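# Carry glass vial to window balance and close its doors

## Task

Pick up the glass vial from the shelved bench by the door and carry it to the balance on the shelved bench by the window. Set the vial upright on the balance's pan, then close every one of the balance's glass doors. Release the vial and move the robot away from it. The attempt fails if any of these happen: the balance tips over, is shoved out of its place, or has too much weight put on its pan; the vial touches the floor; the vial breaks, which happens after a drop of more than a few centimetres or a hard knock; the robot falls over or is left leaning. The parked cart, the pedal bin and the stool are movable.

## Robot and tools

Robot: a Hello Robot Stretch 3 with one arm. It has a two-wheeled base 0.33 m long and 0.34 m wide, a lift that slides up a mast, and a telescoping arm that reaches out to the robot's right side. The base cannot slide sideways, so to bring the gripper forward or back you drive the base. Turning in place pivots about the point midway between the wheels, 0.05 m behind the front edge. With the arm pulled in and the wrist folded, a turn sweeps a circle of radius 0.28 m; an unfolded, level wrist reaches outside that circle.

Frames: the base frame has its origin on the floor between the drive wheels, x ahead, y to the left, z up. hand_pose is reported in the base frame at the point where the closed fingertips meet; with all wrist joints at zero its x axis points up, y back toward the mast and z toward the rear. The odometry frame is the base frame as it stood when the scene began; base_odometry counts wheel rotation only, so wheel slip looks like motion. Heading is positive to the left, within -3.142 to 3.142.

execute_actions: argument actions is a list holding exactly one action, or empty to just read state and images. An action may contain base, joints, or both, plus an optional contact_limits; their motions begin together. base takes one command only: {"translate_m": d} is a relative drive of d metres from the base's last reported position, forward positive, range -1 to 1; or {"rotate_rad": d}, a relative turn in place, counter-clockwise (left) positive, range -3.2 to 3.2. joints is a dictionary of absolute targets by name (not offsets): lift_m 0 to 1.1 m (arm height); arm_m 0 to 0.52 m (extension); wrist_yaw_rad -1.345 to 4.42 (0 along the arm, positive swings toward the front, 3.0 folds over the base); wrist_pitch_rad -1.57 to 0.451 (0 level, negative tips fingers down); wrist_roll_rad -2.911 to 2.911 (0 has fingers side by side, level); gripper_m -0.089 to 0.179 (bigger is wider; the true fingertip gap is about 0.007 m less near closed and 0.025 m less fully open, zero below 0.007); head_pan_rad -3.953 to 1.73 (0 forward, positive left, -1.57 looks along the arm); head_tilt_rad -1.53 to 0.419 (negative down). contact_limits takes only arm_m, a motor effort percentage 1 to 100 at which the arm stops (contact_stop); smaller means gentler, but too small halts it immediately. cameras picks which images come back: head_camera, nav_camera, wrist_camera or all; omitted or null gives all, [] gives none. Bad keys or out-of-range numbers cause the whole call to be rejected with no motion. Joints or base you leave out may still be driving toward an older target. An action runs at most 15 s.

wait: seconds 0 to 10; commands nothing and returns the same state and images. zoom_image: camera plus region [x0, y0, x1, y1] in pixels of that camera's latest full image, at most 504 by 504. finished_scene: scene number; ends the scene permanently and reports success.

Result lines: base_status and joint_status tell how each motion ended: done (for the base, wheels turned the commanded amount even if they slipped), off_target (stopped short, maybe still pushing), contact_stop, time_out, torque_fault. After the last three the target is dropped. Arm and lift stop when pressing firmly on something and then go slack until commanded again; a loaded slack lift may creep down. Base, wrist and head have no such stop and keep pushing. A wrist servo overloaded for several seconds shuts off for 10 s. on_its_own lists what this call did not command; held at there means the held target. motor_effort is percent of maximum, positive toward higher joint values, peak in brackets; readings carry a fixed bias and noise. Effort outside the rest range at rest suggests pushing or carrying. Positive wheel effort pushes forward. lidar_m: 12 distances in metres from the base origin, 30-degree sectors, first straight ahead, then counter-clockwise (4th left, 7th rear, 10th right), '-' for nothing; plane 0.17 m above the floor, range 0.15 to 12 m, blind to glass and clear plastic, parts hidden by the robot itself. wrist_depth_mm and head_depth_mm are 7 by 7 grids of median depths (45 to 1000 mm and 280 to 4000 mm; head grid is sideways like its image), omitting clear objects. base_tilt in degrees, forward and right positive, with a fixed error up to about 4 degrees. turned_by_wheels and turned_by_imu give rotation since the last result.

Speed: the base is fast only when stowed (lift_m below 0.30, arm_m below 0.03, wrist_yaw_rad above 2.54); otherwise it is slow. To fold or unfold the wrist safely, keep lift_m between 0.32 and 0.95, wrist_pitch_rad -0.4 and roll near 0; once folded, the lift may drop to 0.25. If wrist_yaw_rad is under -0.4, keep pitch at -0.5 or lower.

Gripping: command gripper_m below the object's width (lower squeezes more); release by commanding at least 0.02 above where contact happened. Neither the reading nor done proves a grasp, so check images. Resend a different value to squeeze again.

Avoid: dropping the vial from any height beyond a few centimetres, knocking it, or letting it reach the floor; bumping, shoving or overloading the balance. Arm pushes with the gripper above about 0.45 m can tip the robot, more so with raised contact limits or a repeated push. Do not drive while holding or pressing on something fixed. If the robot snags or base_tilt shows a lean, reverse the last move in small steps, free the gripper, and lower lift_m to about 0.2 if still tipped. The scene keeps running while you think; the robot holds its last command.

Each tool is called after "Call:" as a command line: name --argument value for each argument, lists and objects as JSON in quotes; but a table of rows of numbers goes row by row, as --pt "numbers of a row", without its own name.

## Session

I'll start by looking at the current state.

Call:
execute_actions --actions '[]'

Scene clock: 0.00 s.
base_odometry: x=+0.000 y=+0.000 heading=+0.000 (m, m, rad; odometry frame)
turned_by_wheels: +0.000 (rad since the last result)
turned_by_imu: +0.000 (rad since the last result)
base_tilt: forward=-0.8 right=-0.5 (deg)
lidar_m: 1.17 1.05 1.06 1.26 1.68 1.69 2.51 1.64 1.65 2.00 1.89 1.76
head_depth_mm: 1822 2570 2615 2657 2627 2608 2214 / 1831 2392 2430 2455 2487 2519 2190 / 1840 2119 2123 2158 2178 2179 2107 / 1868 1913 1931 1930 1954 1978 1984 / 1214 1777 1783 1787 1793 1789 1787 / 1110 1120 1122 1132 1136 1146 1154 / 1027 1034 1041 1046 1052 1056 1061
base_status: not commanded
joint_positions: lift_m=+0.545 arm_m=+0.002 wrist_yaw_rad=+3.060 wrist_pitch_rad=-0.504 wrist_roll_rad=-0.013 gripper_m=+0.037 head_pan_rad=+0.001 head_tilt_rad=+0.003
joint_status: not commanded
motor_effort: left_wheel=+0 right_wheel=+1 lift_m=+34 arm_m=+0 wrist_yaw_rad=+0 wrist_pitch_rad=+4 wrist_roll_rad=+0 gripper_m=+0 head_pan_rad=+1 head_tilt_rad=+2 (%)
hand_pose: x=-0.0039 y=+0.0649 z=+0.5390 quat_wxyz=(+0.203, +0.687, +0.150, +0.682) (m; base frame)
wrist_depth_mm: - - - - - - 777 / - - - - - - 824 / - - - - - - 870 / - - - - - - 937 / 878 867 - 859 884 860 866 / 762 754 - 744 763 732 739 / 650 656 643 652 644 655 648
pictures: head_camera (sideways: a quarter turn clockwise sets it upright), nav_camera (sideways: a quarter turn counterclockwise sets it upright), wrist_camera
Images, in order (width x height): head_camera 896x504, nav_camera 672x504, wrist_camera 644x364.

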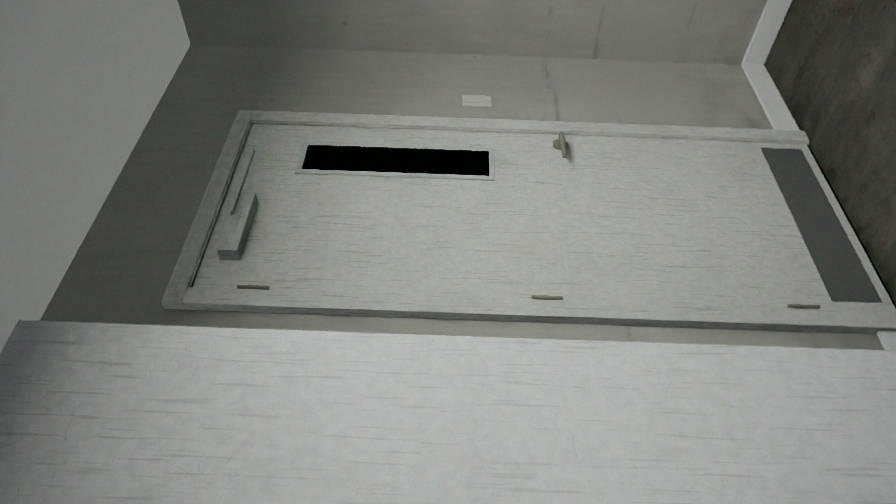

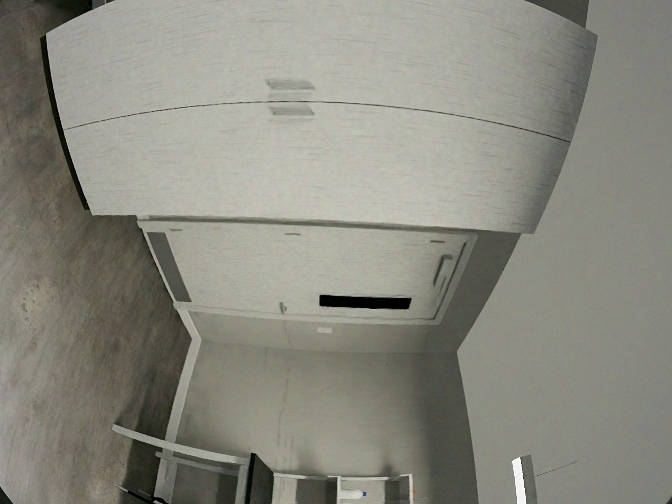

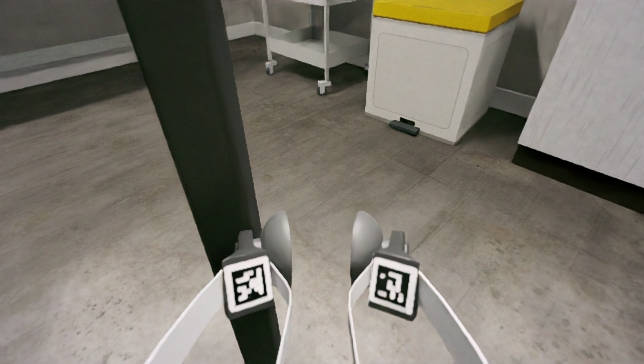

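Call:
execute_actions --actions '[{"joints": {"head_pan_rad": -0.9, "head_tilt_rad": -0.3}}]' --cameras '["head_camera", "nav_camera"]'

Call:
execute_actions --actions '[{"joints": {"head_pan_rad": -1.8, "head_tilt_rad": -0.3}}]' --cameras '["head_camera", "nav_camera"]'

Call:
execute_actions --actions '[{"joints": {"head_pan_rad": -2.9, "head_tilt_rad": -0.3}}]' --cameras '["head_camera", "nav_camera"]'

Scene clock: 4.67 s.
base_odometry: x=+0.000 y=+0.000 heading=+0.000 (m, m, rad; odometry frame)
turned_by_wheels: +0.000 (rad since the last result)
turned_by_imu: +0.001 (rad since the last result)
base_tilt: forward=-0.8 right=-0.5 (deg)
lidar_m: 1.17 1.05 1.06 1.26 1.68 1.69 2.50 1.65 1.65 2.00 1.89 1.75
head_depth_mm: 2126 2281 2381 2478 2588 1950 1519 / 2106 2259 2363 2551 2584 1935 1508 / 2111 2265 2363 2049 2553 1928 1496 / 2075 2226 2365 2008 2519 1913 1492 / 2087 2211 2346 2543 2558 1896 1492 / 2083 2207 2334 2464 2368 1898 1473 / 2106 2222 2356 2497 2595 1875 1477
base_status: not commanded
joint_positions: lift_m=+0.545 arm_m=+0.002 wrist_yaw_rad=+3.060 wrist_pitch_rad=-0.504 wrist_roll_rad=-0.013 gripper_m=+0.037 head_pan_rad=-0.893 head_tilt_rad=-0.296
joint_status: all done
motor_effort: left_wheel=+0(0) right_wheel=+2(1) lift_m=+34(34) arm_m=+0(0) wrist_yaw_rad=+1(0) wrist_pitch_rad=+4(4) wrist_roll_rad=+0(0) gripper_m=-1(0) head_pan_rad=-4(41) head_tilt_rad=-2(25) (%)
hand_pose: x=-0.0039 y=+0.0649 z=+0.5390 quat_wxyz=(+0.203, +0.687, +0.150, +0.682) (m; base frame)
wrist_depth_mm: - - - - - - 776 / - - - - - - 813 / - - - - - - 863 / - - - - - - 939 / 883 888 - 864 867 861 860 / 755 756 - 744 765 744 741 / 661 655 643 652 655 651 658
pictures: head_camera (sideways: a quarter turn clockwise sets it upright), nav_camera (sideways: a quarter turn counterclockwise sets it upright)
Images, in order (width x height): head_camera 896x504, nav_camera 672x504.

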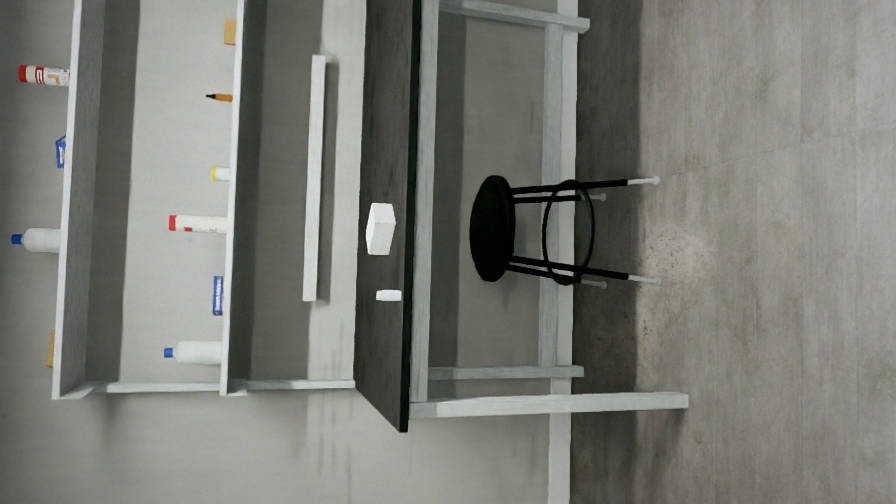

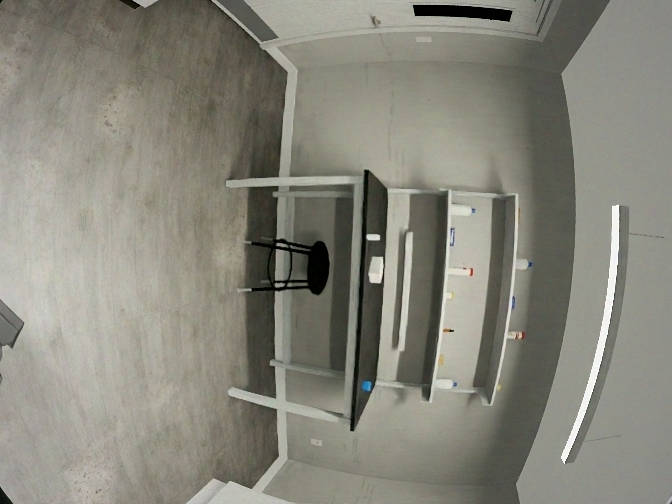

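Scene clock: 5.70 s.
base_odometry: x=+0.000 y=+0.000 heading=+0.000 (m, m, rad; odometry frame)
turned_by_wheels: +0.000 (rad since the last result)
turned_by_imu: +0.000 (rad since the last result)
base_tilt: forward=-0.8 right=-0.4 (deg)
lidar_m: 1.17 1.05 1.06 1.26 1.68 1.69 2.51 1.65 1.65 2.00 1.88 1.75
head_depth_mm: 1705 1776 2180 1671 1729 1804 1521 / 1805 1889 2276 1767 1843 1877 1507 / 1933 2034 2470 1918 2004 1921 1501 / 2422 2542 2666 2045 2188 1923 1495 / 2645 2791 2908 3090 2510 1900 1492 / 2792 2910 3082 3260 2618 1896 1474 / 2588 2676 2800 2964 2452 1878 1472
base_status: not commanded
joint_positions: lift_m=+0.545 arm_m=+0.002 wrist_yaw_rad=+3.060 wrist_pitch_rad=-0.504 wrist_roll_rad=-0.013 gripper_m=+0.037 head_pan_rad=-1.793 head_tilt_rad=-0.296
joint_status: all done
motor_effort: left_wheel=+0(1) right_wheel=+2(1) lift_m=+34(34) arm_m=+0(0) wrist_yaw_rad=+0(0) wrist_pitch_rad=+4(4) wrist_roll_rad=+0(0) gripper_m=-1(0) head_pan_rad=-3(41) head_tilt_rad=-2(3) (%)
hand_pose: x=-0.0039 y=+0.0649 z=+0.5390 quat_wxyz=(+0.203, +0.687, +0.150, +0.682) (m; base frame)
wrist_depth_mm: - - - - - - 767 / - - - - - - 809 / - - - - - - 874 / - - - - - - 947 / 880 881 - 859 894 866 845 / 759 747 - 735 776 743 737 / 654 645 635 651 656 654 656
pictures: head_camera (sideways: a quarter turn clockwise sets it upright), nav_camera (sideways: a quarter turn counterclockwise sets it upright)
Images, in order (width x height): head_camera 896x504, nav_camera 672x504.

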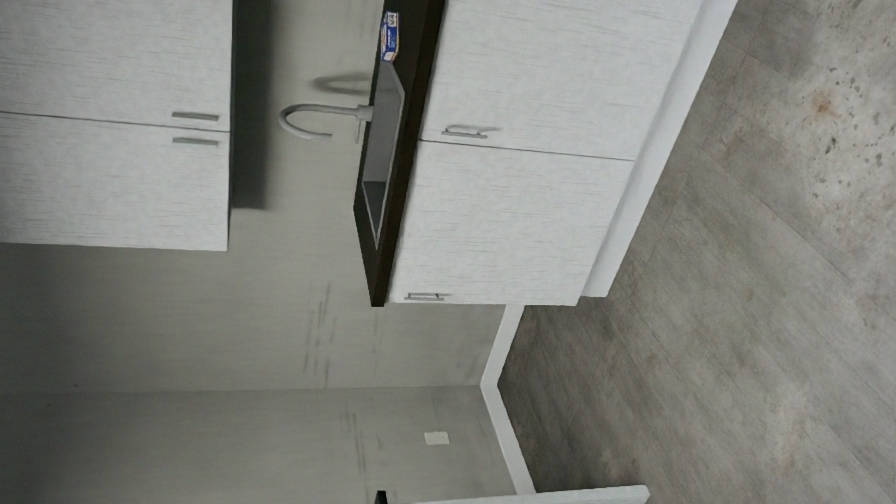

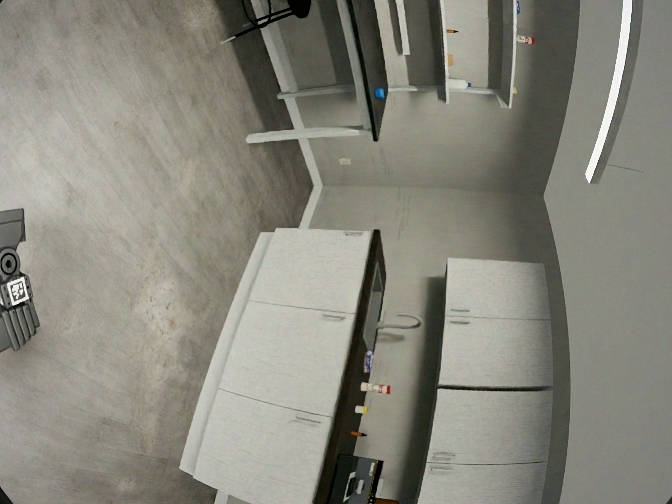

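Scene clock: 6.83 s.
base_odometry: x=+0.000 y=+0.000 heading=+0.000 (m, m, rad; odometry frame)
turned_by_wheels: +0.000 (rad since the last result)
turned_by_imu: +0.000 (rad since the last result)
base_tilt: forward=-0.8 right=-0.5 (deg)
lidar_m: 1.17 1.05 1.06 1.25 1.67 1.68 2.50 1.64 1.65 2.01 1.89 1.75
head_depth_mm: 2561 2717 2862 3011 2735 1942 1518 / 2406 2555 2754 2990 2701 1955 1506 / 2272 2420 2579 2765 2674 1924 1503 / 2185 2305 2432 2607 2651 1921 1497 / 2074 2201 2316 2461 2519 1906 1490 / 1974 2088 2207 2315 2357 1886 1470 / 1615 1705 1780 1617 1707 1796 1467
base_status: not commanded
joint_positions: lift_m=+0.545 arm_m=+0.002 wrist_yaw_rad=+3.060 wrist_pitch_rad=-0.504 wrist_roll_rad=-0.013 gripper_m=+0.037 head_pan_rad=-2.893 head_tilt_rad=-0.296
joint_status: all done
motor_effort: left_wheel=+0(0) right_wheel=+1(2) lift_m=+34(34) arm_m=+0(1) wrist_yaw_rad=+1(0) wrist_pitch_rad=+4(4) wrist_roll_rad=+0(0) gripper_m=+0(0) head_pan_rad=-3(42) head_tilt_rad=-2(1) (%)
hand_pose: x=-0.0039 y=+0.0649 z=+0.5390 quat_wxyz=(+0.203, +0.687, +0.150, +0.682) (m; base frame)
wrist_depth_mm: - - - - - - 772 / - - - - - - 812 / - - - - - - 856 / - - - - - - 938 / 870 868 - 860 865 872 855 / 740 738 - 737 754 747 737 / 659 651 633 655 647 646 655
pictures: head_camera (sideways: a quarter turn clockwise sets it upright), nav_camera (sideways: a quarter turn counterclockwise sets it upright)
Images, in order (width x height): head_camera 896x504, nav_camera 672x504.

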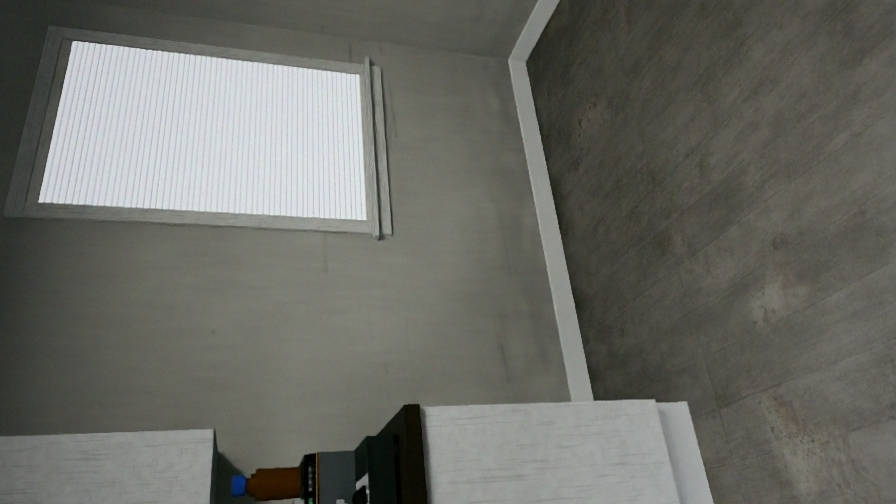

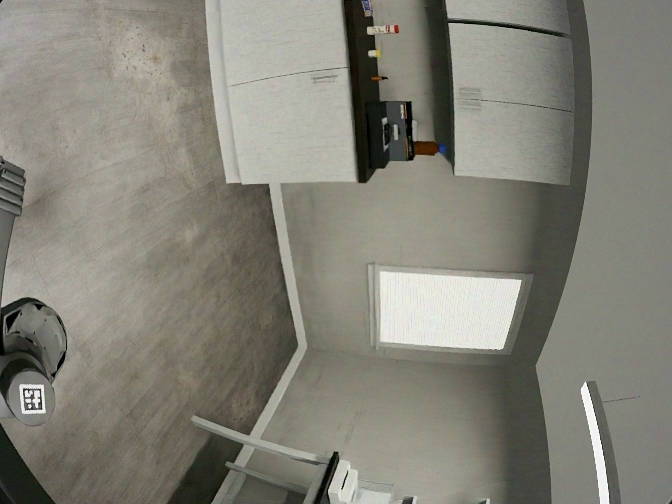

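Call:
execute_actions --actions '[{"joints": {"head_pan_rad": -3.75, "head_tilt_rad": -0.3}}]' --cameras '["head_camera", "nav_camera"]'

Scene clock: 9.57 s.
base_odometry: x=+0.000 y=+0.000 heading=+0.000 (m, m, rad; odometry frame)
turned_by_wheels: +0.000 (rad since the last result)
turned_by_imu: +0.001 (rad since the last result)
base_tilt: forward=-0.8 right=-0.6 (deg)
lidar_m: 1.17 1.05 1.06 1.26 1.67 1.69 2.52 1.64 1.65 2.01 1.89 1.75
head_depth_mm: 1860 1979 2084 1699 2307 2035 - / 1919 2030 2134 1879 2364 1959 1511 / 1974 2071 2179 1827 2410 1923 1502 / 2027 2144 2219 2395 2476 1911 1496 / 2073 2180 1872 2379 2499 1907 1493 / 2156 2303 2402 2551 2344 1885 1477 / 2215 2335 2475 2656 2601 1871 1469
base_status: not commanded
joint_positions: lift_m=+0.545 arm_m=+0.002 wrist_yaw_rad=+3.060 wrist_pitch_rad=-0.504 wrist_roll_rad=-0.013 gripper_m=+0.037 head_pan_rad=-3.743 head_tilt_rad=-0.296
joint_status: all done
motor_effort: left_wheel=+0(1) right_wheel=+1(1) lift_m=+34(34) arm_m=+0(0) wrist_yaw_rad=+1(0) wrist_pitch_rad=+4(4) wrist_roll_rad=+0(0) gripper_m=-1(0) head_pan_rad=-4(42) head_tilt_rad=-2(1) (%)
hand_pose: x=-0.0039 y=+0.0649 z=+0.5390 quat_wxyz=(+0.203, +0.687, +0.150, +0.682) (m; base frame)
wrist_depth_mm: - - - - - - 781 / - - - - - - 813 / - - - - - - 867 / - - - - - - 939 / 879 867 - 868 879 870 850 / 742 755 - 748 769 742 743 / 656 659 637 651 652 651 649
pictures: head_camera (sideways: a quarter turn clockwise sets it upright), nav_camera (sideways: a quarter turn counterclockwise sets it upright)
Images, in order (width x height): head_camera 896x504, nav_camera 672x504.

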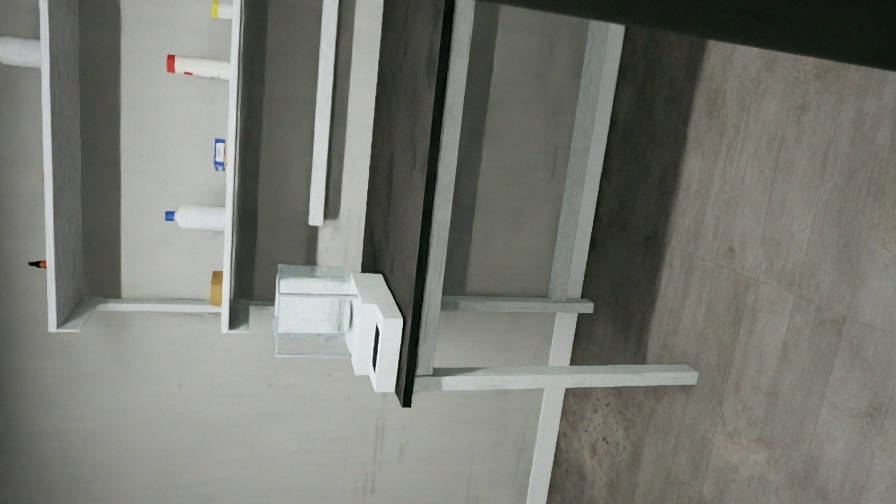

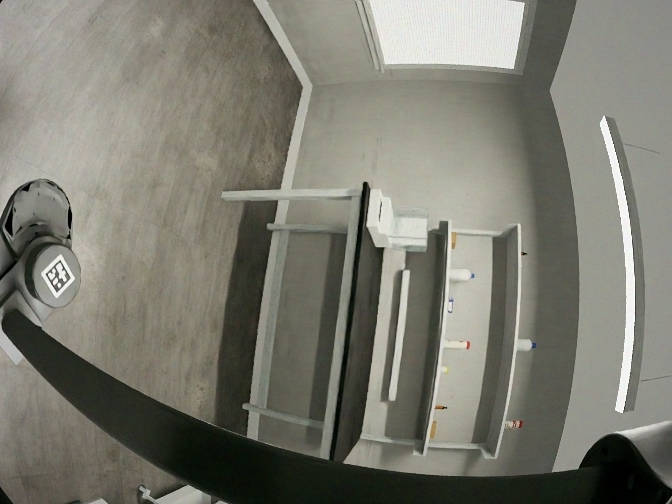

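Call:
zoom_image --camera "head_camera" --region '[250, 240, 430, 420]'

Region (250, 240, 430, 420) of head_camera's 896x504 image, scaled by 2.800, with more detail than that image has.

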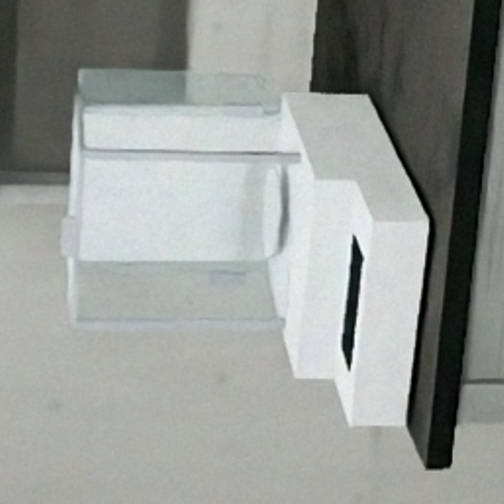

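Call:
execute_actions --actions '[{"base": {"rotate_rad": -0.857}, "joints": {"head_pan_rad": 0.0, "head_tilt_rad": -0.4, "wrist_pitch_rad": -0.4}}]' --cameras '["head_camera"]'

Call:
execute_actions --actions '[{"base": {"translate_m": 1.0}, "joints": {"lift_m": 0.9}}]' --cameras '["head_camera", "nav_camera"]'

Scene clock: 23.30 s.
base_odometry: x=+0.000 y=+0.000 heading=-0.857 (m, m, rad; odometry frame)
turned_by_wheels: -0.857 (rad since the last result)
turned_by_imu: -0.845 (rad since the last result)
base_tilt: forward=-0.8 right=-0.6 (deg)
lidar_m: 1.75 2.09 1.09 1.05 1.14 1.52 2.18 1.68 2.34 1.65 1.71 2.03
head_depth_mm: 2094 2245 2300 2580 2322 1747 1390 / 2091 2237 2260 2598 2279 1729 1396 / 2072 2233 2202 2529 2167 1713 1380 / 2092 2233 2106 2578 2254 1711 1380 / 2076 2245 2069 2550 2223 1705 1371 / 2059 2210 2326 2594 2126 1689 1365 / 2087 2245 2402 2612 2210 1678 1347
base_status: done
joint_positions: lift_m=+0.545 arm_m=+0.002 wrist_yaw_rad=+3.060 wrist_pitch_rad=-0.423 wrist_roll_rad=-0.013 gripper_m=+0.037 head_pan_rad=-0.007 head_tilt_rad=-0.395
joint_status: all done
motor_effort: left_wheel=+3(6) right_wheel=-1(3) lift_m=+34(34) arm_m=+0(0) wrist_yaw_rad=+0(0) wrist_pitch_rad=+6(7) wrist_roll_rad=+0(0) gripper_m=+0(1) head_pan_rad=+4(42) head_tilt_rad=-2(14) (%)
hand_pose: x=-0.0030 y=+0.0759 z=+0.5567 quat_wxyz=(+0.176, +0.692, +0.121, +0.689) (m; base frame)
wrist_depth_mm: - - - 973 - - - / - - - - - - - / - - - - - - - / - - - - - - - / 960 951 - 939 - 942 950 / 826 807 - 805 822 788 795 / 698 692 - 695 687 689 684
pictures: head_camera (sideways: a quarter turn clockwise sets it upright)
Images, in order (width x height): head_camera 896x504.

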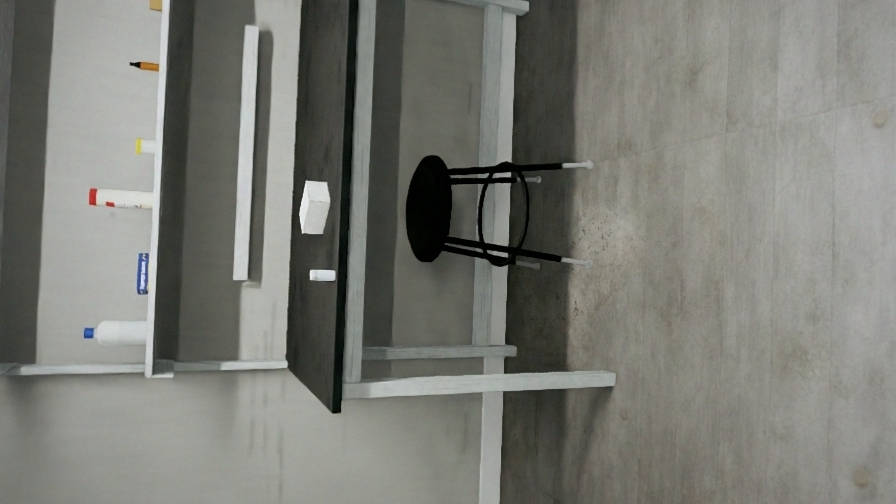

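Scene clock: 34.53 s.
base_odometry: x=+0.655 y=-0.756 heading=-0.857 (m, m, rad; odometry frame)
turned_by_wheels: +0.000 (rad since the last result)
turned_by_imu: +0.007 (rad since the last result)
base_tilt: forward=-0.9 right=-0.5 (deg)
lidar_m: 0.89 0.79 1.53 1.08 1.09 1.50 2.65 2.63 1.71 1.66 1.30 0.97
head_depth_mm: 1231 1317 1421 1024 802 1682 1395 / 1208 1315 1395 897 801 1498 1319 / 1219 1321 1403 913 802 1559 1377 / 1219 1320 1406 986 800 1600 1350 / 1227 1319 1400 979 801 1633 1367 / 1063 1317 1393 965 802 1646 1361 / 1208 1304 1426 954 863 1570 1033
base_status: done
joint_positions: lift_m=+0.899 arm_m=+0.002 wrist_yaw_rad=+3.060 wrist_pitch_rad=-0.421 wrist_roll_rad=-0.013 gripper_m=+0.037 head_pan_rad=-0.007 head_tilt_rad=-0.395
joint_status: all done
motor_effort: left_wheel=+2(5) right_wheel=-1(2) lift_m=+52(54) arm_m=+0(0) wrist_yaw_rad=+1(0) wrist_pitch_rad=+6(6) wrist_roll_rad=+0(0) gripper_m=+0(1) head_pan_rad=+4(3) head_tilt_rad=-2(2) (%)
hand_pose: x=-0.0030 y=+0.0761 z=+0.9112 quat_wxyz=(+0.175, +0.692, +0.121, +0.690) (m; base frame)
wrist_depth_mm: 906 934 - - - - - / - - - - - - - / - - - - - - - / - - - - - - - / - - - - - - - / - - - - - - - / - - - - - - -
pictures: head_camera (sideways: a quarter turn clockwise sets it upright), nav_camera (sideways: a quarter turn counterclockwise sets it upright)
Images, in order (width x height): head_camera 896x504, nav_camera 672x504.

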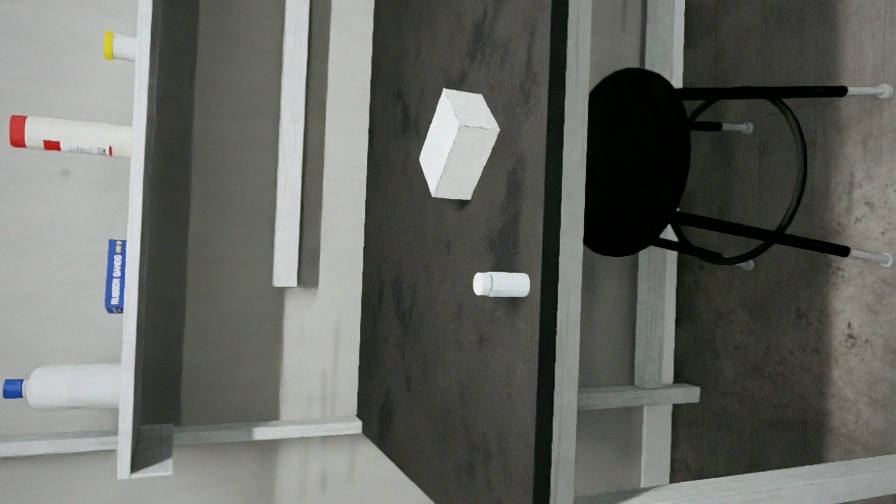

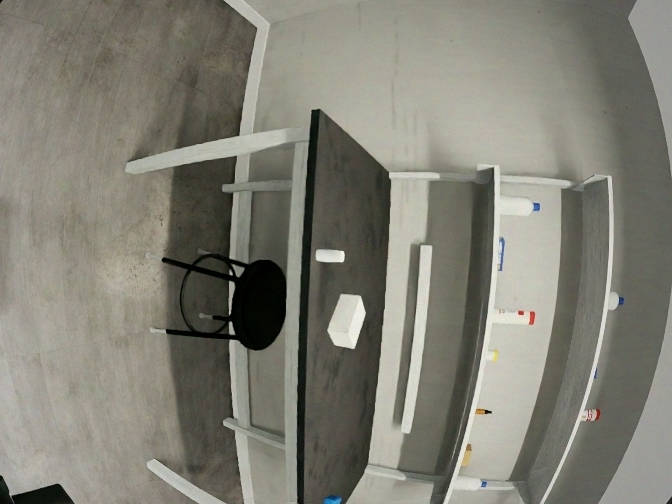

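Call:
execute_actions --actions '[{"base": {"rotate_rad": 1.571}, "joints": {"wrist_yaw_rad": 0.0, "head_pan_rad": -1.57, "head_tilt_rad": -0.6, "gripper_m": 0.12}}]'

Scene clock: 40.93 s.
base_odometry: x=+0.655 y=-0.756 heading=+0.714 (m, m, rad; odometry frame)
turned_by_wheels: +1.571 (rad since the last result)
turned_by_imu: +1.553 (rad since the last result)
base_tilt: forward=-0.9 right=-0.4 (deg)
lidar_m: 1.08 1.08 1.50 2.66 2.64 1.71 1.66 1.30 0.97 0.89 0.78 1.53
head_depth_mm: 1220 1332 982 816 1741 1556 - / 1224 1336 865 822 1586 1541 - / 1230 1341 900 824 1724 - - / 1225 1337 946 1215 1736 - - / 1228 1318 933 1736 1740 1426 1214 / 1218 1305 925 1659 1752 1425 1206 / 1234 1367 912 852 1015 1319 1196
base_status: done
joint_positions: lift_m=+0.899 arm_m=+0.002 wrist_yaw_rad=+0.002 wrist_pitch_rad=-0.421 wrist_roll_rad=-0.013 gripper_m=+0.120 head_pan_rad=-1.563 head_tilt_rad=-0.592
joint_status: all done
motor_effort: left_wheel=-1(4) right_wheel=+4(6) lift_m=+52(52) arm_m=+0(1) wrist_yaw_rad=-2(1) wrist_pitch_rad=+6(6) wrist_roll_rad=+0(0) gripper_m=+0(91) head_pan_rad=-4(42) head_tilt_rad=-4(24) (%)
hand_pose: x=-0.0210 y=-0.3712 z=+0.9112 quat_wxyz=(+0.696, +0.150, -0.687, -0.146) (m; base frame)
wrist_depth_mm: - - 742 636 535 719 703 / - 440 438 432 435 425 429 / - 544 - - - - - / - - - - 829 - - / - - - - - - - / - - - - - - - / - - - - - - -
pictures: head_camera (sideways: a quarter turn clockwise sets it upright), nav_camera (sideways: a quarter turn counterclockwise sets it upright), wrist_camera
Images, in order (width x height): head_camera 896x504, nav_camera 672x504, wrist_camera 644x364.

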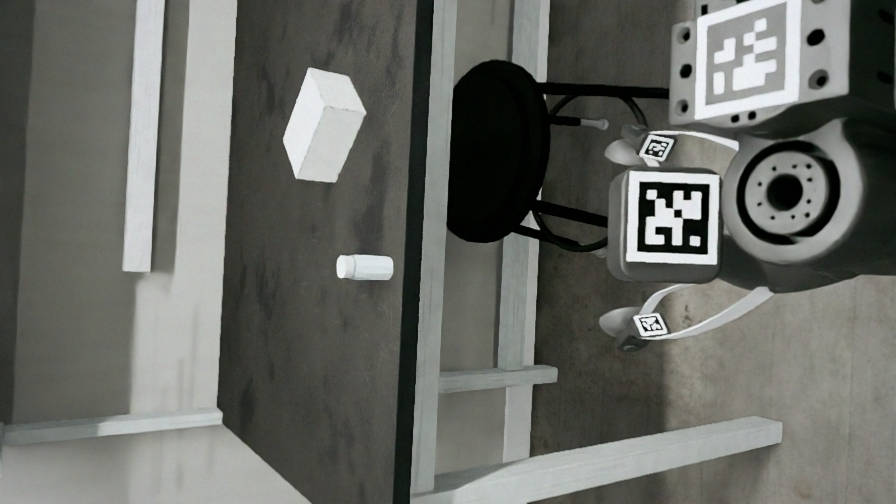

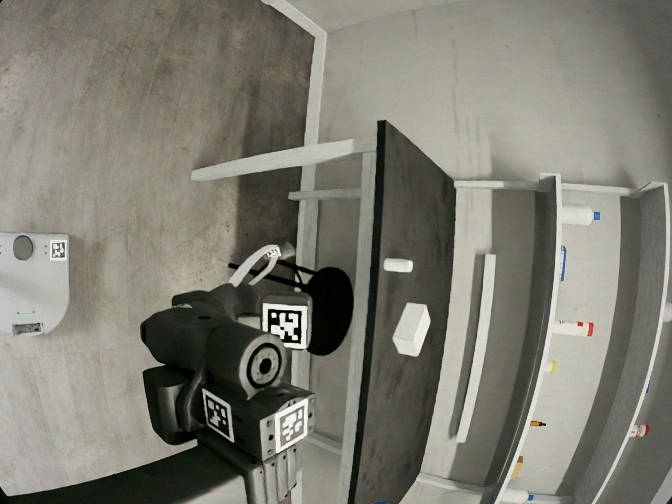

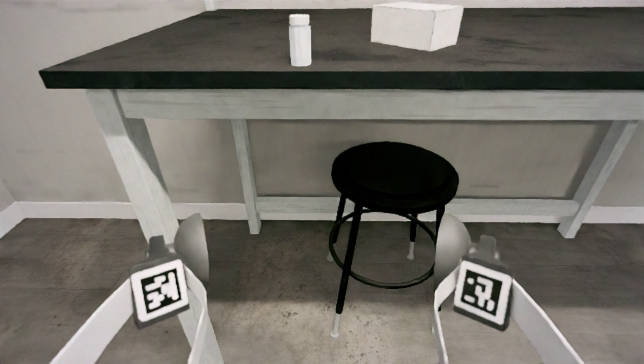

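Call:
execute_actions --actions '[{"base": {"translate_m": 0.03}, "joints": {"wrist_pitch_rad": 0.0, "lift_m": 0.87, "arm_m": 0.12}}]' --cameras '["head_camera", "wrist_camera"]'

Scene clock: 46.63 s.
base_odometry: x=+0.678 y=-0.736 heading=+0.714 (m, m, rad; odometry frame)
turned_by_wheels: +0.000 (rad since the last result)
turned_by_imu: +0.001 (rad since the last result)
base_tilt: forward=-0.9 right=-0.6 (deg)
lidar_m: 1.05 1.06 1.45 2.62 2.65 1.75 1.69 1.32 0.98 0.89 0.77 1.50
head_depth_mm: 1218 1332 985 821 - - 1244 / 1222 1336 862 823 - - 1221 / 1226 1335 950 806 - - 1224 / 1225 1332 944 811 - 1368 1216 / 1228 1322 934 1724 1739 1436 1205 / 1214 1318 922 1660 1739 1389 1203 / 1237 1369 914 821 1022 1374 1197
base_status: done
joint_positions: lift_m=+0.871 arm_m=+0.120 wrist_yaw_rad=+0.002 wrist_pitch_rad=-0.025 wrist_roll_rad=-0.013 gripper_m=+0.120 head_pan_rad=-1.563 head_tilt_rad=-0.593
joint_status: all done
motor_effort: left_wheel=-2(1) right_wheel=+3(6) lift_m=+12(48) arm_m=+4(4) wrist_yaw_rad=-1(2) wrist_pitch_rad=+7(7) wrist_roll_rad=+0(0) gripper_m=+0(0) head_pan_rad=-4(4) head_tilt_rad=-4(3) (%)
hand_pose: x=-0.0211 y=-0.5202 z=+0.9790 quat_wxyz=(+0.712, +0.010, -0.702, -0.009) (m; base frame)
wrist_depth_mm: - - - - - - - / - - - - - - - / - - - - - - - / - - 661 656 500 557 647 / 366 382 364 363 362 379 361 / - 400 394 393 387 383 382 / - - - - 710 743 -
pictures: head_camera (sideways: a quarter turn clockwise sets it upright), wrist_camera
Images, in order (width x height): head_camera 896x504, wrist_camera 644x364.

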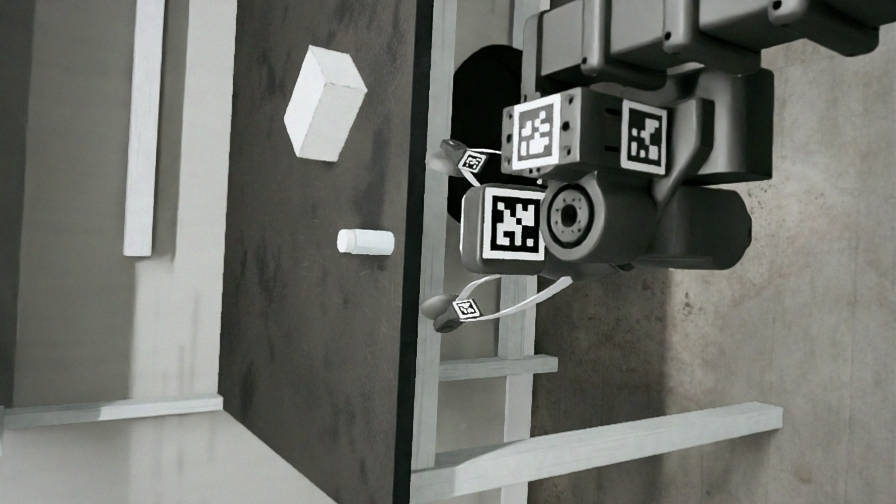

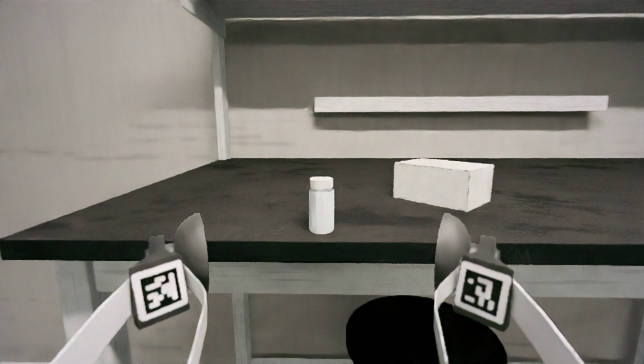

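Call:
execute_actions --actions '[{"joints": {"lift_m": 0.842, "arm_m": 0.27}}]' --cameras '["head_camera", "wrist_camera"]'

Scene clock: 52.20 s.
base_odometry: x=+0.678 y=-0.736 heading=+0.714 (m, m, rad; odometry frame)
turned_by_wheels: +0.000 (rad since the last result)
turned_by_imu: +0.001 (rad since the last result)
base_tilt: forward=-0.9 right=-0.5 (deg)
lidar_m: 1.05 1.05 1.45 2.63 2.64 1.74 1.69 1.32 0.98 0.89 0.77 1.49
head_depth_mm: 1219 1332 982 817 1804 - - / 1219 1329 864 777 1674 1417 1227 / 1228 1333 953 - 1666 1447 1221 / 1230 1332 944 - 1711 1406 1215 / 1227 1325 933 1732 1732 1431 1208 / 1219 1311 920 1655 1746 1391 1205 / 1237 1366 918 824 1025 1384 1200
base_status: not commanded
joint_positions: lift_m=+0.843 arm_m=+0.270 wrist_yaw_rad=+0.001 wrist_pitch_rad=-0.024 wrist_roll_rad=-0.013 gripper_m=+0.120 head_pan_rad=-1.563 head_tilt_rad=-0.593
joint_status: all done
motor_effort: left_wheel=-2(1) right_wheel=+4(4) lift_m=+13(13) arm_m=+4(5) wrist_yaw_rad=-1(1) wrist_pitch_rad=+7(7) wrist_roll_rad=+0(0) gripper_m=-1(0) head_pan_rad=-3(3) head_tilt_rad=-4(3) (%)
hand_pose: x=-0.0211 y=-0.6703 z=+0.9512 quat_wxyz=(+0.712, +0.009, -0.702, -0.008) (m; base frame)
wrist_depth_mm: 907 895 882 873 861 861 853 / 913 917 890 897 883 879 865 / 942 945 934 927 915 902 898 / - 521 515 511 385 315 505 / 285 299 284 239 282 291 282 / 198 209 196 195 194 208 194 / 248 247 243 242 238 239 235
pictures: head_camera (sideways: a quarter turn clockwise sets it upright), wrist_camera
Images, in order (width x height): head_camera 896x504, wrist_camera 644x364.

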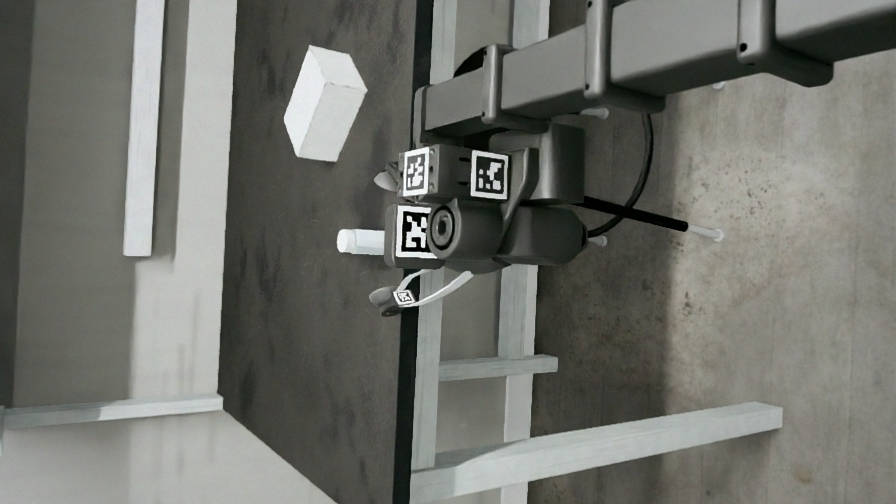

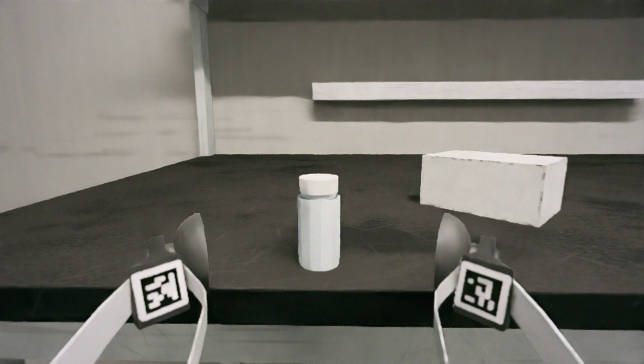

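Call:
zoom_image --camera "wrist_camera" --region '[130, 160, 370, 340]'

Region (130, 160, 370, 340) of wrist_camera's 644x364 image, scaled by 2.100; it fills the top 378 rows of this view, and the rest is white.

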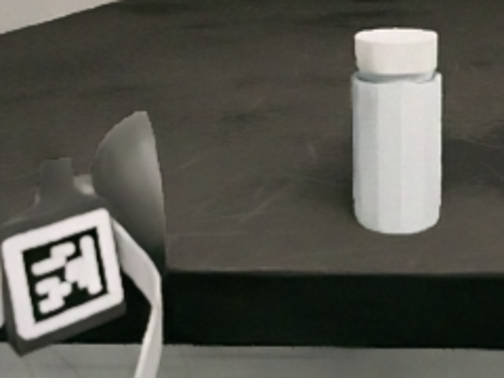

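Call:
execute_actions --actions '[{"joints": {"lift_m": 0.85, "arm_m": 0.335}}]' --cameras '["head_camera", "wrist_camera"]'

Scene clock: 59.63 s.
base_odometry: x=+0.678 y=-0.736 heading=+0.714 (m, m, rad; odometry frame)
turned_by_wheels: +0.000 (rad since the last result)
turned_by_imu: +0.001 (rad since the last result)
base_tilt: forward=-0.8 right=-0.4 (deg)
lidar_m: 1.05 1.05 1.46 2.63 2.63 1.75 1.69 1.32 0.98 0.89 0.77 1.50
head_depth_mm: 1222 1331 982 805 - - - / 1217 1332 870 - 1680 1418 1226 / 1221 1341 1013 - 1663 1445 1221 / 1229 1339 1001 1740 1718 1413 1215 / 1230 1323 936 1734 1735 1436 1214 / 1216 1308 921 1656 1737 1385 1206 / 1231 1368 915 823 1019 1383 1202
base_status: not commanded
joint_positions: lift_m=+0.849 arm_m=+0.335 wrist_yaw_rad=+0.001 wrist_pitch_rad=-0.024 wrist_roll_rad=-0.013 gripper_m=+0.120 head_pan_rad=-1.563 head_tilt_rad=-0.593
joint_status: all done
motor_effort: left_wheel=-2(2) right_wheel=+4(4) lift_m=+52(55) arm_m=+4(4) wrist_yaw_rad=-1(1) wrist_pitch_rad=+7(7) wrist_roll_rad=+0(0) gripper_m=+1(0) head_pan_rad=-3(4) head_tilt_rad=-4(4) (%)
hand_pose: x=-0.0211 y=-0.7353 z=+0.9577 quat_wxyz=(+0.712, +0.009, -0.702, -0.008) (m; base frame)
wrist_depth_mm: 839 821 807 830 818 805 796 / 848 847 849 830 822 809 822 / 873 875 863 845 860 856 834 / 903 551 549 545 539 291 292 / 304 318 301 155 301 270 250 / 209 222 208 152 207 220 207 / 167 152 159 151 158 151 158
pictures: head_camera (sideways: a quarter turn clockwise sets it upright), wrist_camera
Images, in order (width x height): head_camera 896x504, wrist_camera 644x364.

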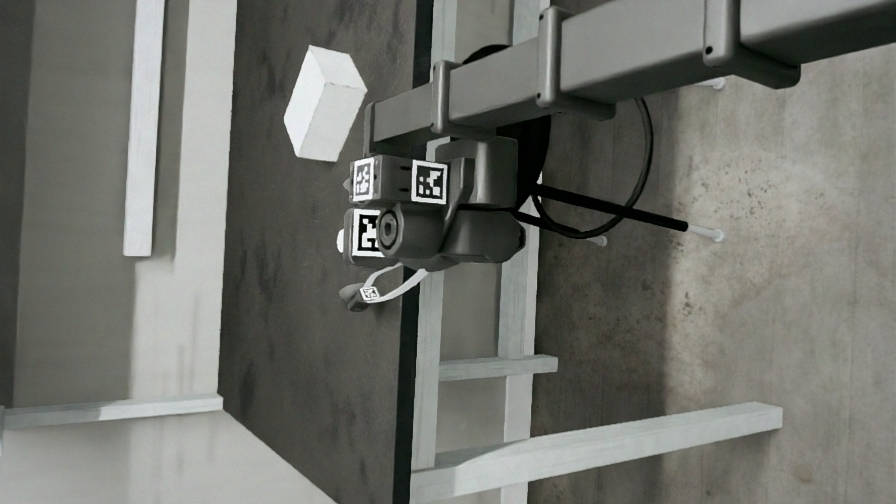

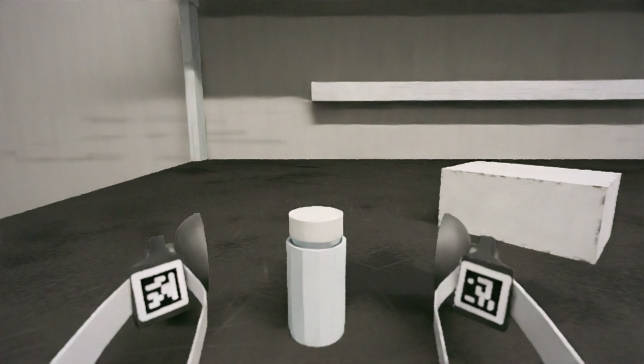

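Call:
execute_actions --actions '[{"joints": {"lift_m": 0.838}}]' --cameras '["wrist_camera"]'

Call:
execute_actions --actions '[{"joints": {"gripper_m": 0.045}}]' --cameras '["wrist_camera"]'

Scene clock: 64.47 s.
base_odometry: x=+0.678 y=-0.736 heading=+0.714 (m, m, rad; odometry frame)
turned_by_wheels: +0.000 (rad since the last result)
turned_by_imu: +0.001 (rad since the last result)
base_tilt: forward=-0.8 right=-0.5 (deg)
lidar_m: 1.05 1.05 1.46 2.62 2.64 1.74 1.69 1.32 0.98 0.89 0.77 1.49
head_depth_mm: 1217 1330 981 818 1746 - - / 1219 1335 864 - 1701 1413 1224 / 1225 1337 960 - 1662 1438 1220 / 1225 1335 1000 1740 1714 1405 1218 / 1237 1327 934 1739 1736 1440 1210 / 1217 1311 922 1658 1737 1390 1199 / 1234 1367 916 824 1022 1378 1200
base_status: not commanded
joint_positions: lift_m=+0.839 arm_m=+0.335 wrist_yaw_rad=+0.001 wrist_pitch_rad=-0.024 wrist_roll_rad=-0.013 gripper_m=+0.120 head_pan_rad=-1.563 head_tilt_rad=-0.593
joint_status: all done
motor_effort: left_wheel=-2(2) right_wheel=+3(3) lift_m=+12(48) arm_m=+4(4) wrist_yaw_rad=-1(1) wrist_pitch_rad=+7(7) wrist_roll_rad=+0(0) gripper_m=+0(1) head_pan_rad=-3(3) head_tilt_rad=-3(3) (%)
hand_pose: x=-0.0211 y=-0.7353 z=+0.9473 quat_wxyz=(+0.712, +0.009, -0.702, -0.008) (m; base frame)
wrist_depth_mm: 828 826 809 817 811 796 808 / 851 845 841 839 829 823 814 / 882 875 856 851 862 842 851 / 914 492 492 492 487 278 248 / 272 287 272 148 270 266 244 / 188 201 188 151 186 199 186 / 151 137 143 143 143 136 142
pictures: wrist_camera
Images, in order (width x height): wrist_camera 644x364.

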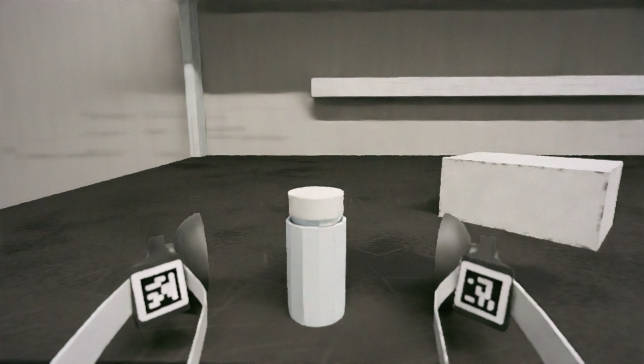

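Scene clock: 65.70 s.
base_odometry: x=+0.678 y=-0.736 heading=+0.714 (m, m, rad; odometry frame)
turned_by_wheels: +0.000 (rad since the last result)
turned_by_imu: +0.000 (rad since the last result)
base_tilt: forward=-0.8 right=-0.4 (deg)
lidar_m: 1.05 1.05 1.45 2.63 2.64 1.75 1.69 1.32 0.98 0.89 0.77 1.49
head_depth_mm: 1215 1329 979 818 1750 - - / 1221 1333 861 - 1695 1420 1230 / 1231 1336 956 - 1676 1443 1221 / 1227 1335 1002 1732 1712 1408 1217 / 1230 1325 932 1733 1734 1426 1207 / 1219 1309 923 1661 1736 1393 1200 / 1234 1365 917 823 1023 1375 1200
base_status: not commanded
joint_positions: lift_m=+0.839 arm_m=+0.335 wrist_yaw_rad=+0.001 wrist_pitch_rad=-0.024 wrist_roll_rad=-0.013 gripper_m=+0.045 head_pan_rad=-1.563 head_tilt_rad=-0.593
joint_status: all done
motor_effort: left_wheel=-2(2) right_wheel=+4(3) lift_m=+13(13) arm_m=+4(4) wrist_yaw_rad=-1(1) wrist_pitch_rad=+7(7) wrist_roll_rad=+0(0) gripper_m=-1(89) head_pan_rad=-3(4) head_tilt_rad=-3(3) (%)
hand_pose: x=-0.0211 y=-0.7353 z=+0.9473 quat_wxyz=(+0.712, +0.009, -0.702, -0.008) (m; base frame)
wrist_depth_mm: 839 832 807 801 807 819 802 / 845 855 834 831 830 817 813 / 876 853 853 862 857 851 840 / 896 497 491 493 490 280 248 / 273 272 300 146 298 261 244 / 188 188 - 149 186 186 187 / 144 143 143 143 143 143 143
pictures: wrist_camera
Images, in order (width x height): wrist_camera 644x364.

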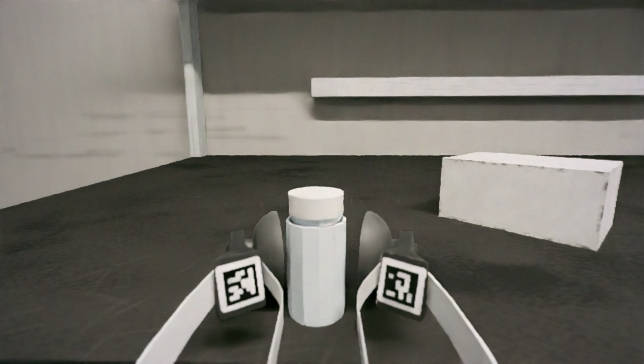

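Call:
execute_actions --actions '[{"joints": {"arm_m": 0.323, "gripper_m": 0.055}}]' --cameras '["wrist_camera"]'

Call:
execute_actions --actions '[{"joints": {"gripper_m": 0.015}}]' --cameras '["wrist_camera"]'

Scene clock: 68.67 s.
base_odometry: x=+0.678 y=-0.736 heading=+0.714 (m, m, rad; odometry frame)
turned_by_wheels: +0.000 (rad since the last result)
turned_by_imu: +0.001 (rad since the last result)
base_tilt: forward=-0.9 right=-0.5 (deg)
lidar_m: 1.04 1.05 1.45 2.63 2.64 1.75 1.69 1.32 0.98 0.89 0.77 1.49
head_depth_mm: 1219 1337 983 821 1746 - - / 1221 1335 862 - 1726 1419 1224 / 1224 1338 957 - 1672 1449 1219 / 1225 1337 1001 - 1711 1406 1219 / 1226 1323 936 1719 1744 1433 1212 / 1215 1313 926 1663 1738 1394 1209 / 1233 1362 914 825 1021 1377 1203
base_status: not commanded
joint_positions: lift_m=+0.839 arm_m=+0.323 wrist_yaw_rad=+0.001 wrist_pitch_rad=-0.024 wrist_roll_rad=-0.013 gripper_m=+0.055 head_pan_rad=-1.563 head_tilt_rad=-0.593
joint_status: all done
motor_effort: left_wheel=-1(1) right_wheel=+4(4) lift_m=+12(13) arm_m=-5(5) wrist_yaw_rad=-1(1) wrist_pitch_rad=+7(7) wrist_roll_rad=+0(0) gripper_m=+1(50) head_pan_rad=-4(4) head_tilt_rad=-3(3) (%)
hand_pose: x=-0.0211 y=-0.7238 z=+0.9473 quat_wxyz=(+0.712, +0.009, -0.702, -0.008) (m; base frame)
wrist_depth_mm: 833 839 834 826 827 808 820 / 857 850 847 843 838 823 816 / 889 892 866 873 866 860 859 / 921 499 494 492 422 285 283 / 274 274 298 159 297 268 249 / 189 188 - 165 - 187 186 / 144 143 143 143 143 143 143
pictures: wrist_camera
Images, in order (width x height): wrist_camera 644x364.

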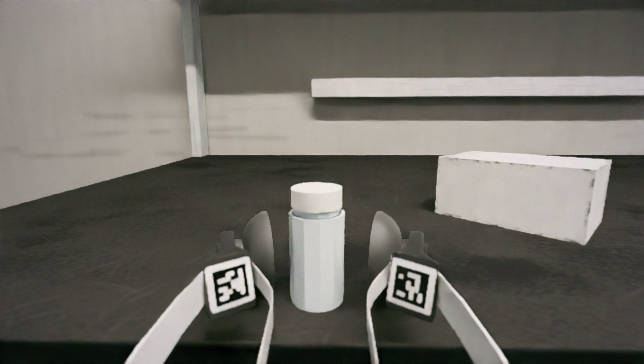

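Scene clock: 69.57 s.
base_odometry: x=+0.678 y=-0.736 heading=+0.714 (m, m, rad; odometry frame)
turned_by_wheels: +0.000 (rad since the last result)
turned_by_imu: +0.000 (rad since the last result)
base_tilt: forward=-0.9 right=-0.6 (deg)
lidar_m: 1.05 1.05 1.45 2.63 2.64 1.74 1.69 1.32 0.98 0.89 0.77 1.50
head_depth_mm: 1215 1330 983 818 1758 - - / 1224 1332 862 - 1732 1426 1228 / 1225 1333 956 - 1676 1446 1220 / 1227 1339 997 1748 1699 1408 1217 / 1228 1322 934 1728 1741 1437 1213 / 1213 1311 925 1665 1734 1391 1203 / 1237 1367 916 825 1021 1382 1198
base_status: not commanded
joint_positions: lift_m=+0.839 arm_m=+0.323 wrist_yaw_rad=+0.001 wrist_pitch_rad=-0.024 wrist_roll_rad=-0.013 gripper_m=+0.015 head_pan_rad=-1.563 head_tilt_rad=-0.593
joint_status: all done
motor_effort: left_wheel=-1(2) right_wheel=+4(4) lift_m=+13(12) arm_m=-4(4) wrist_yaw_rad=-1(1) wrist_pitch_rad=+7(7) wrist_roll_rad=+0(0) gripper_m=-4(88) head_pan_rad=-3(4) head_tilt_rad=-3(4) (%)
hand_pose: x=-0.0211 y=-0.7238 z=+0.9473 quat_wxyz=(+0.712, +0.009, -0.702, -0.008) (m; base frame)
wrist_depth_mm: 845 852 823 832 816 817 805 / 854 869 856 848 830 830 816 / 892 884 878 875 856 852 854 / 909 495 491 492 426 285 283 / 273 273 272 156 271 268 250 / 188 188 200 160 199 187 187 / 143 143 142 143 143 143 143
pictures: wrist_camera
Images, in order (width x height): wrist_camera 644x364.

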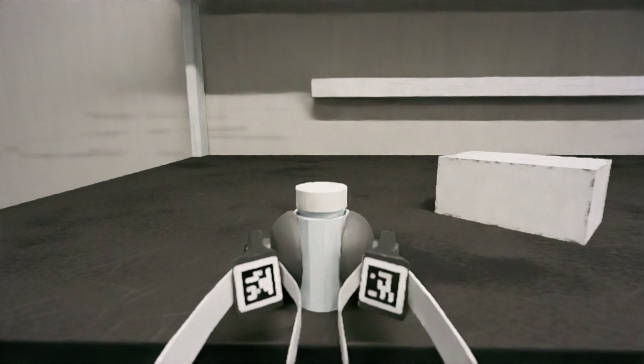

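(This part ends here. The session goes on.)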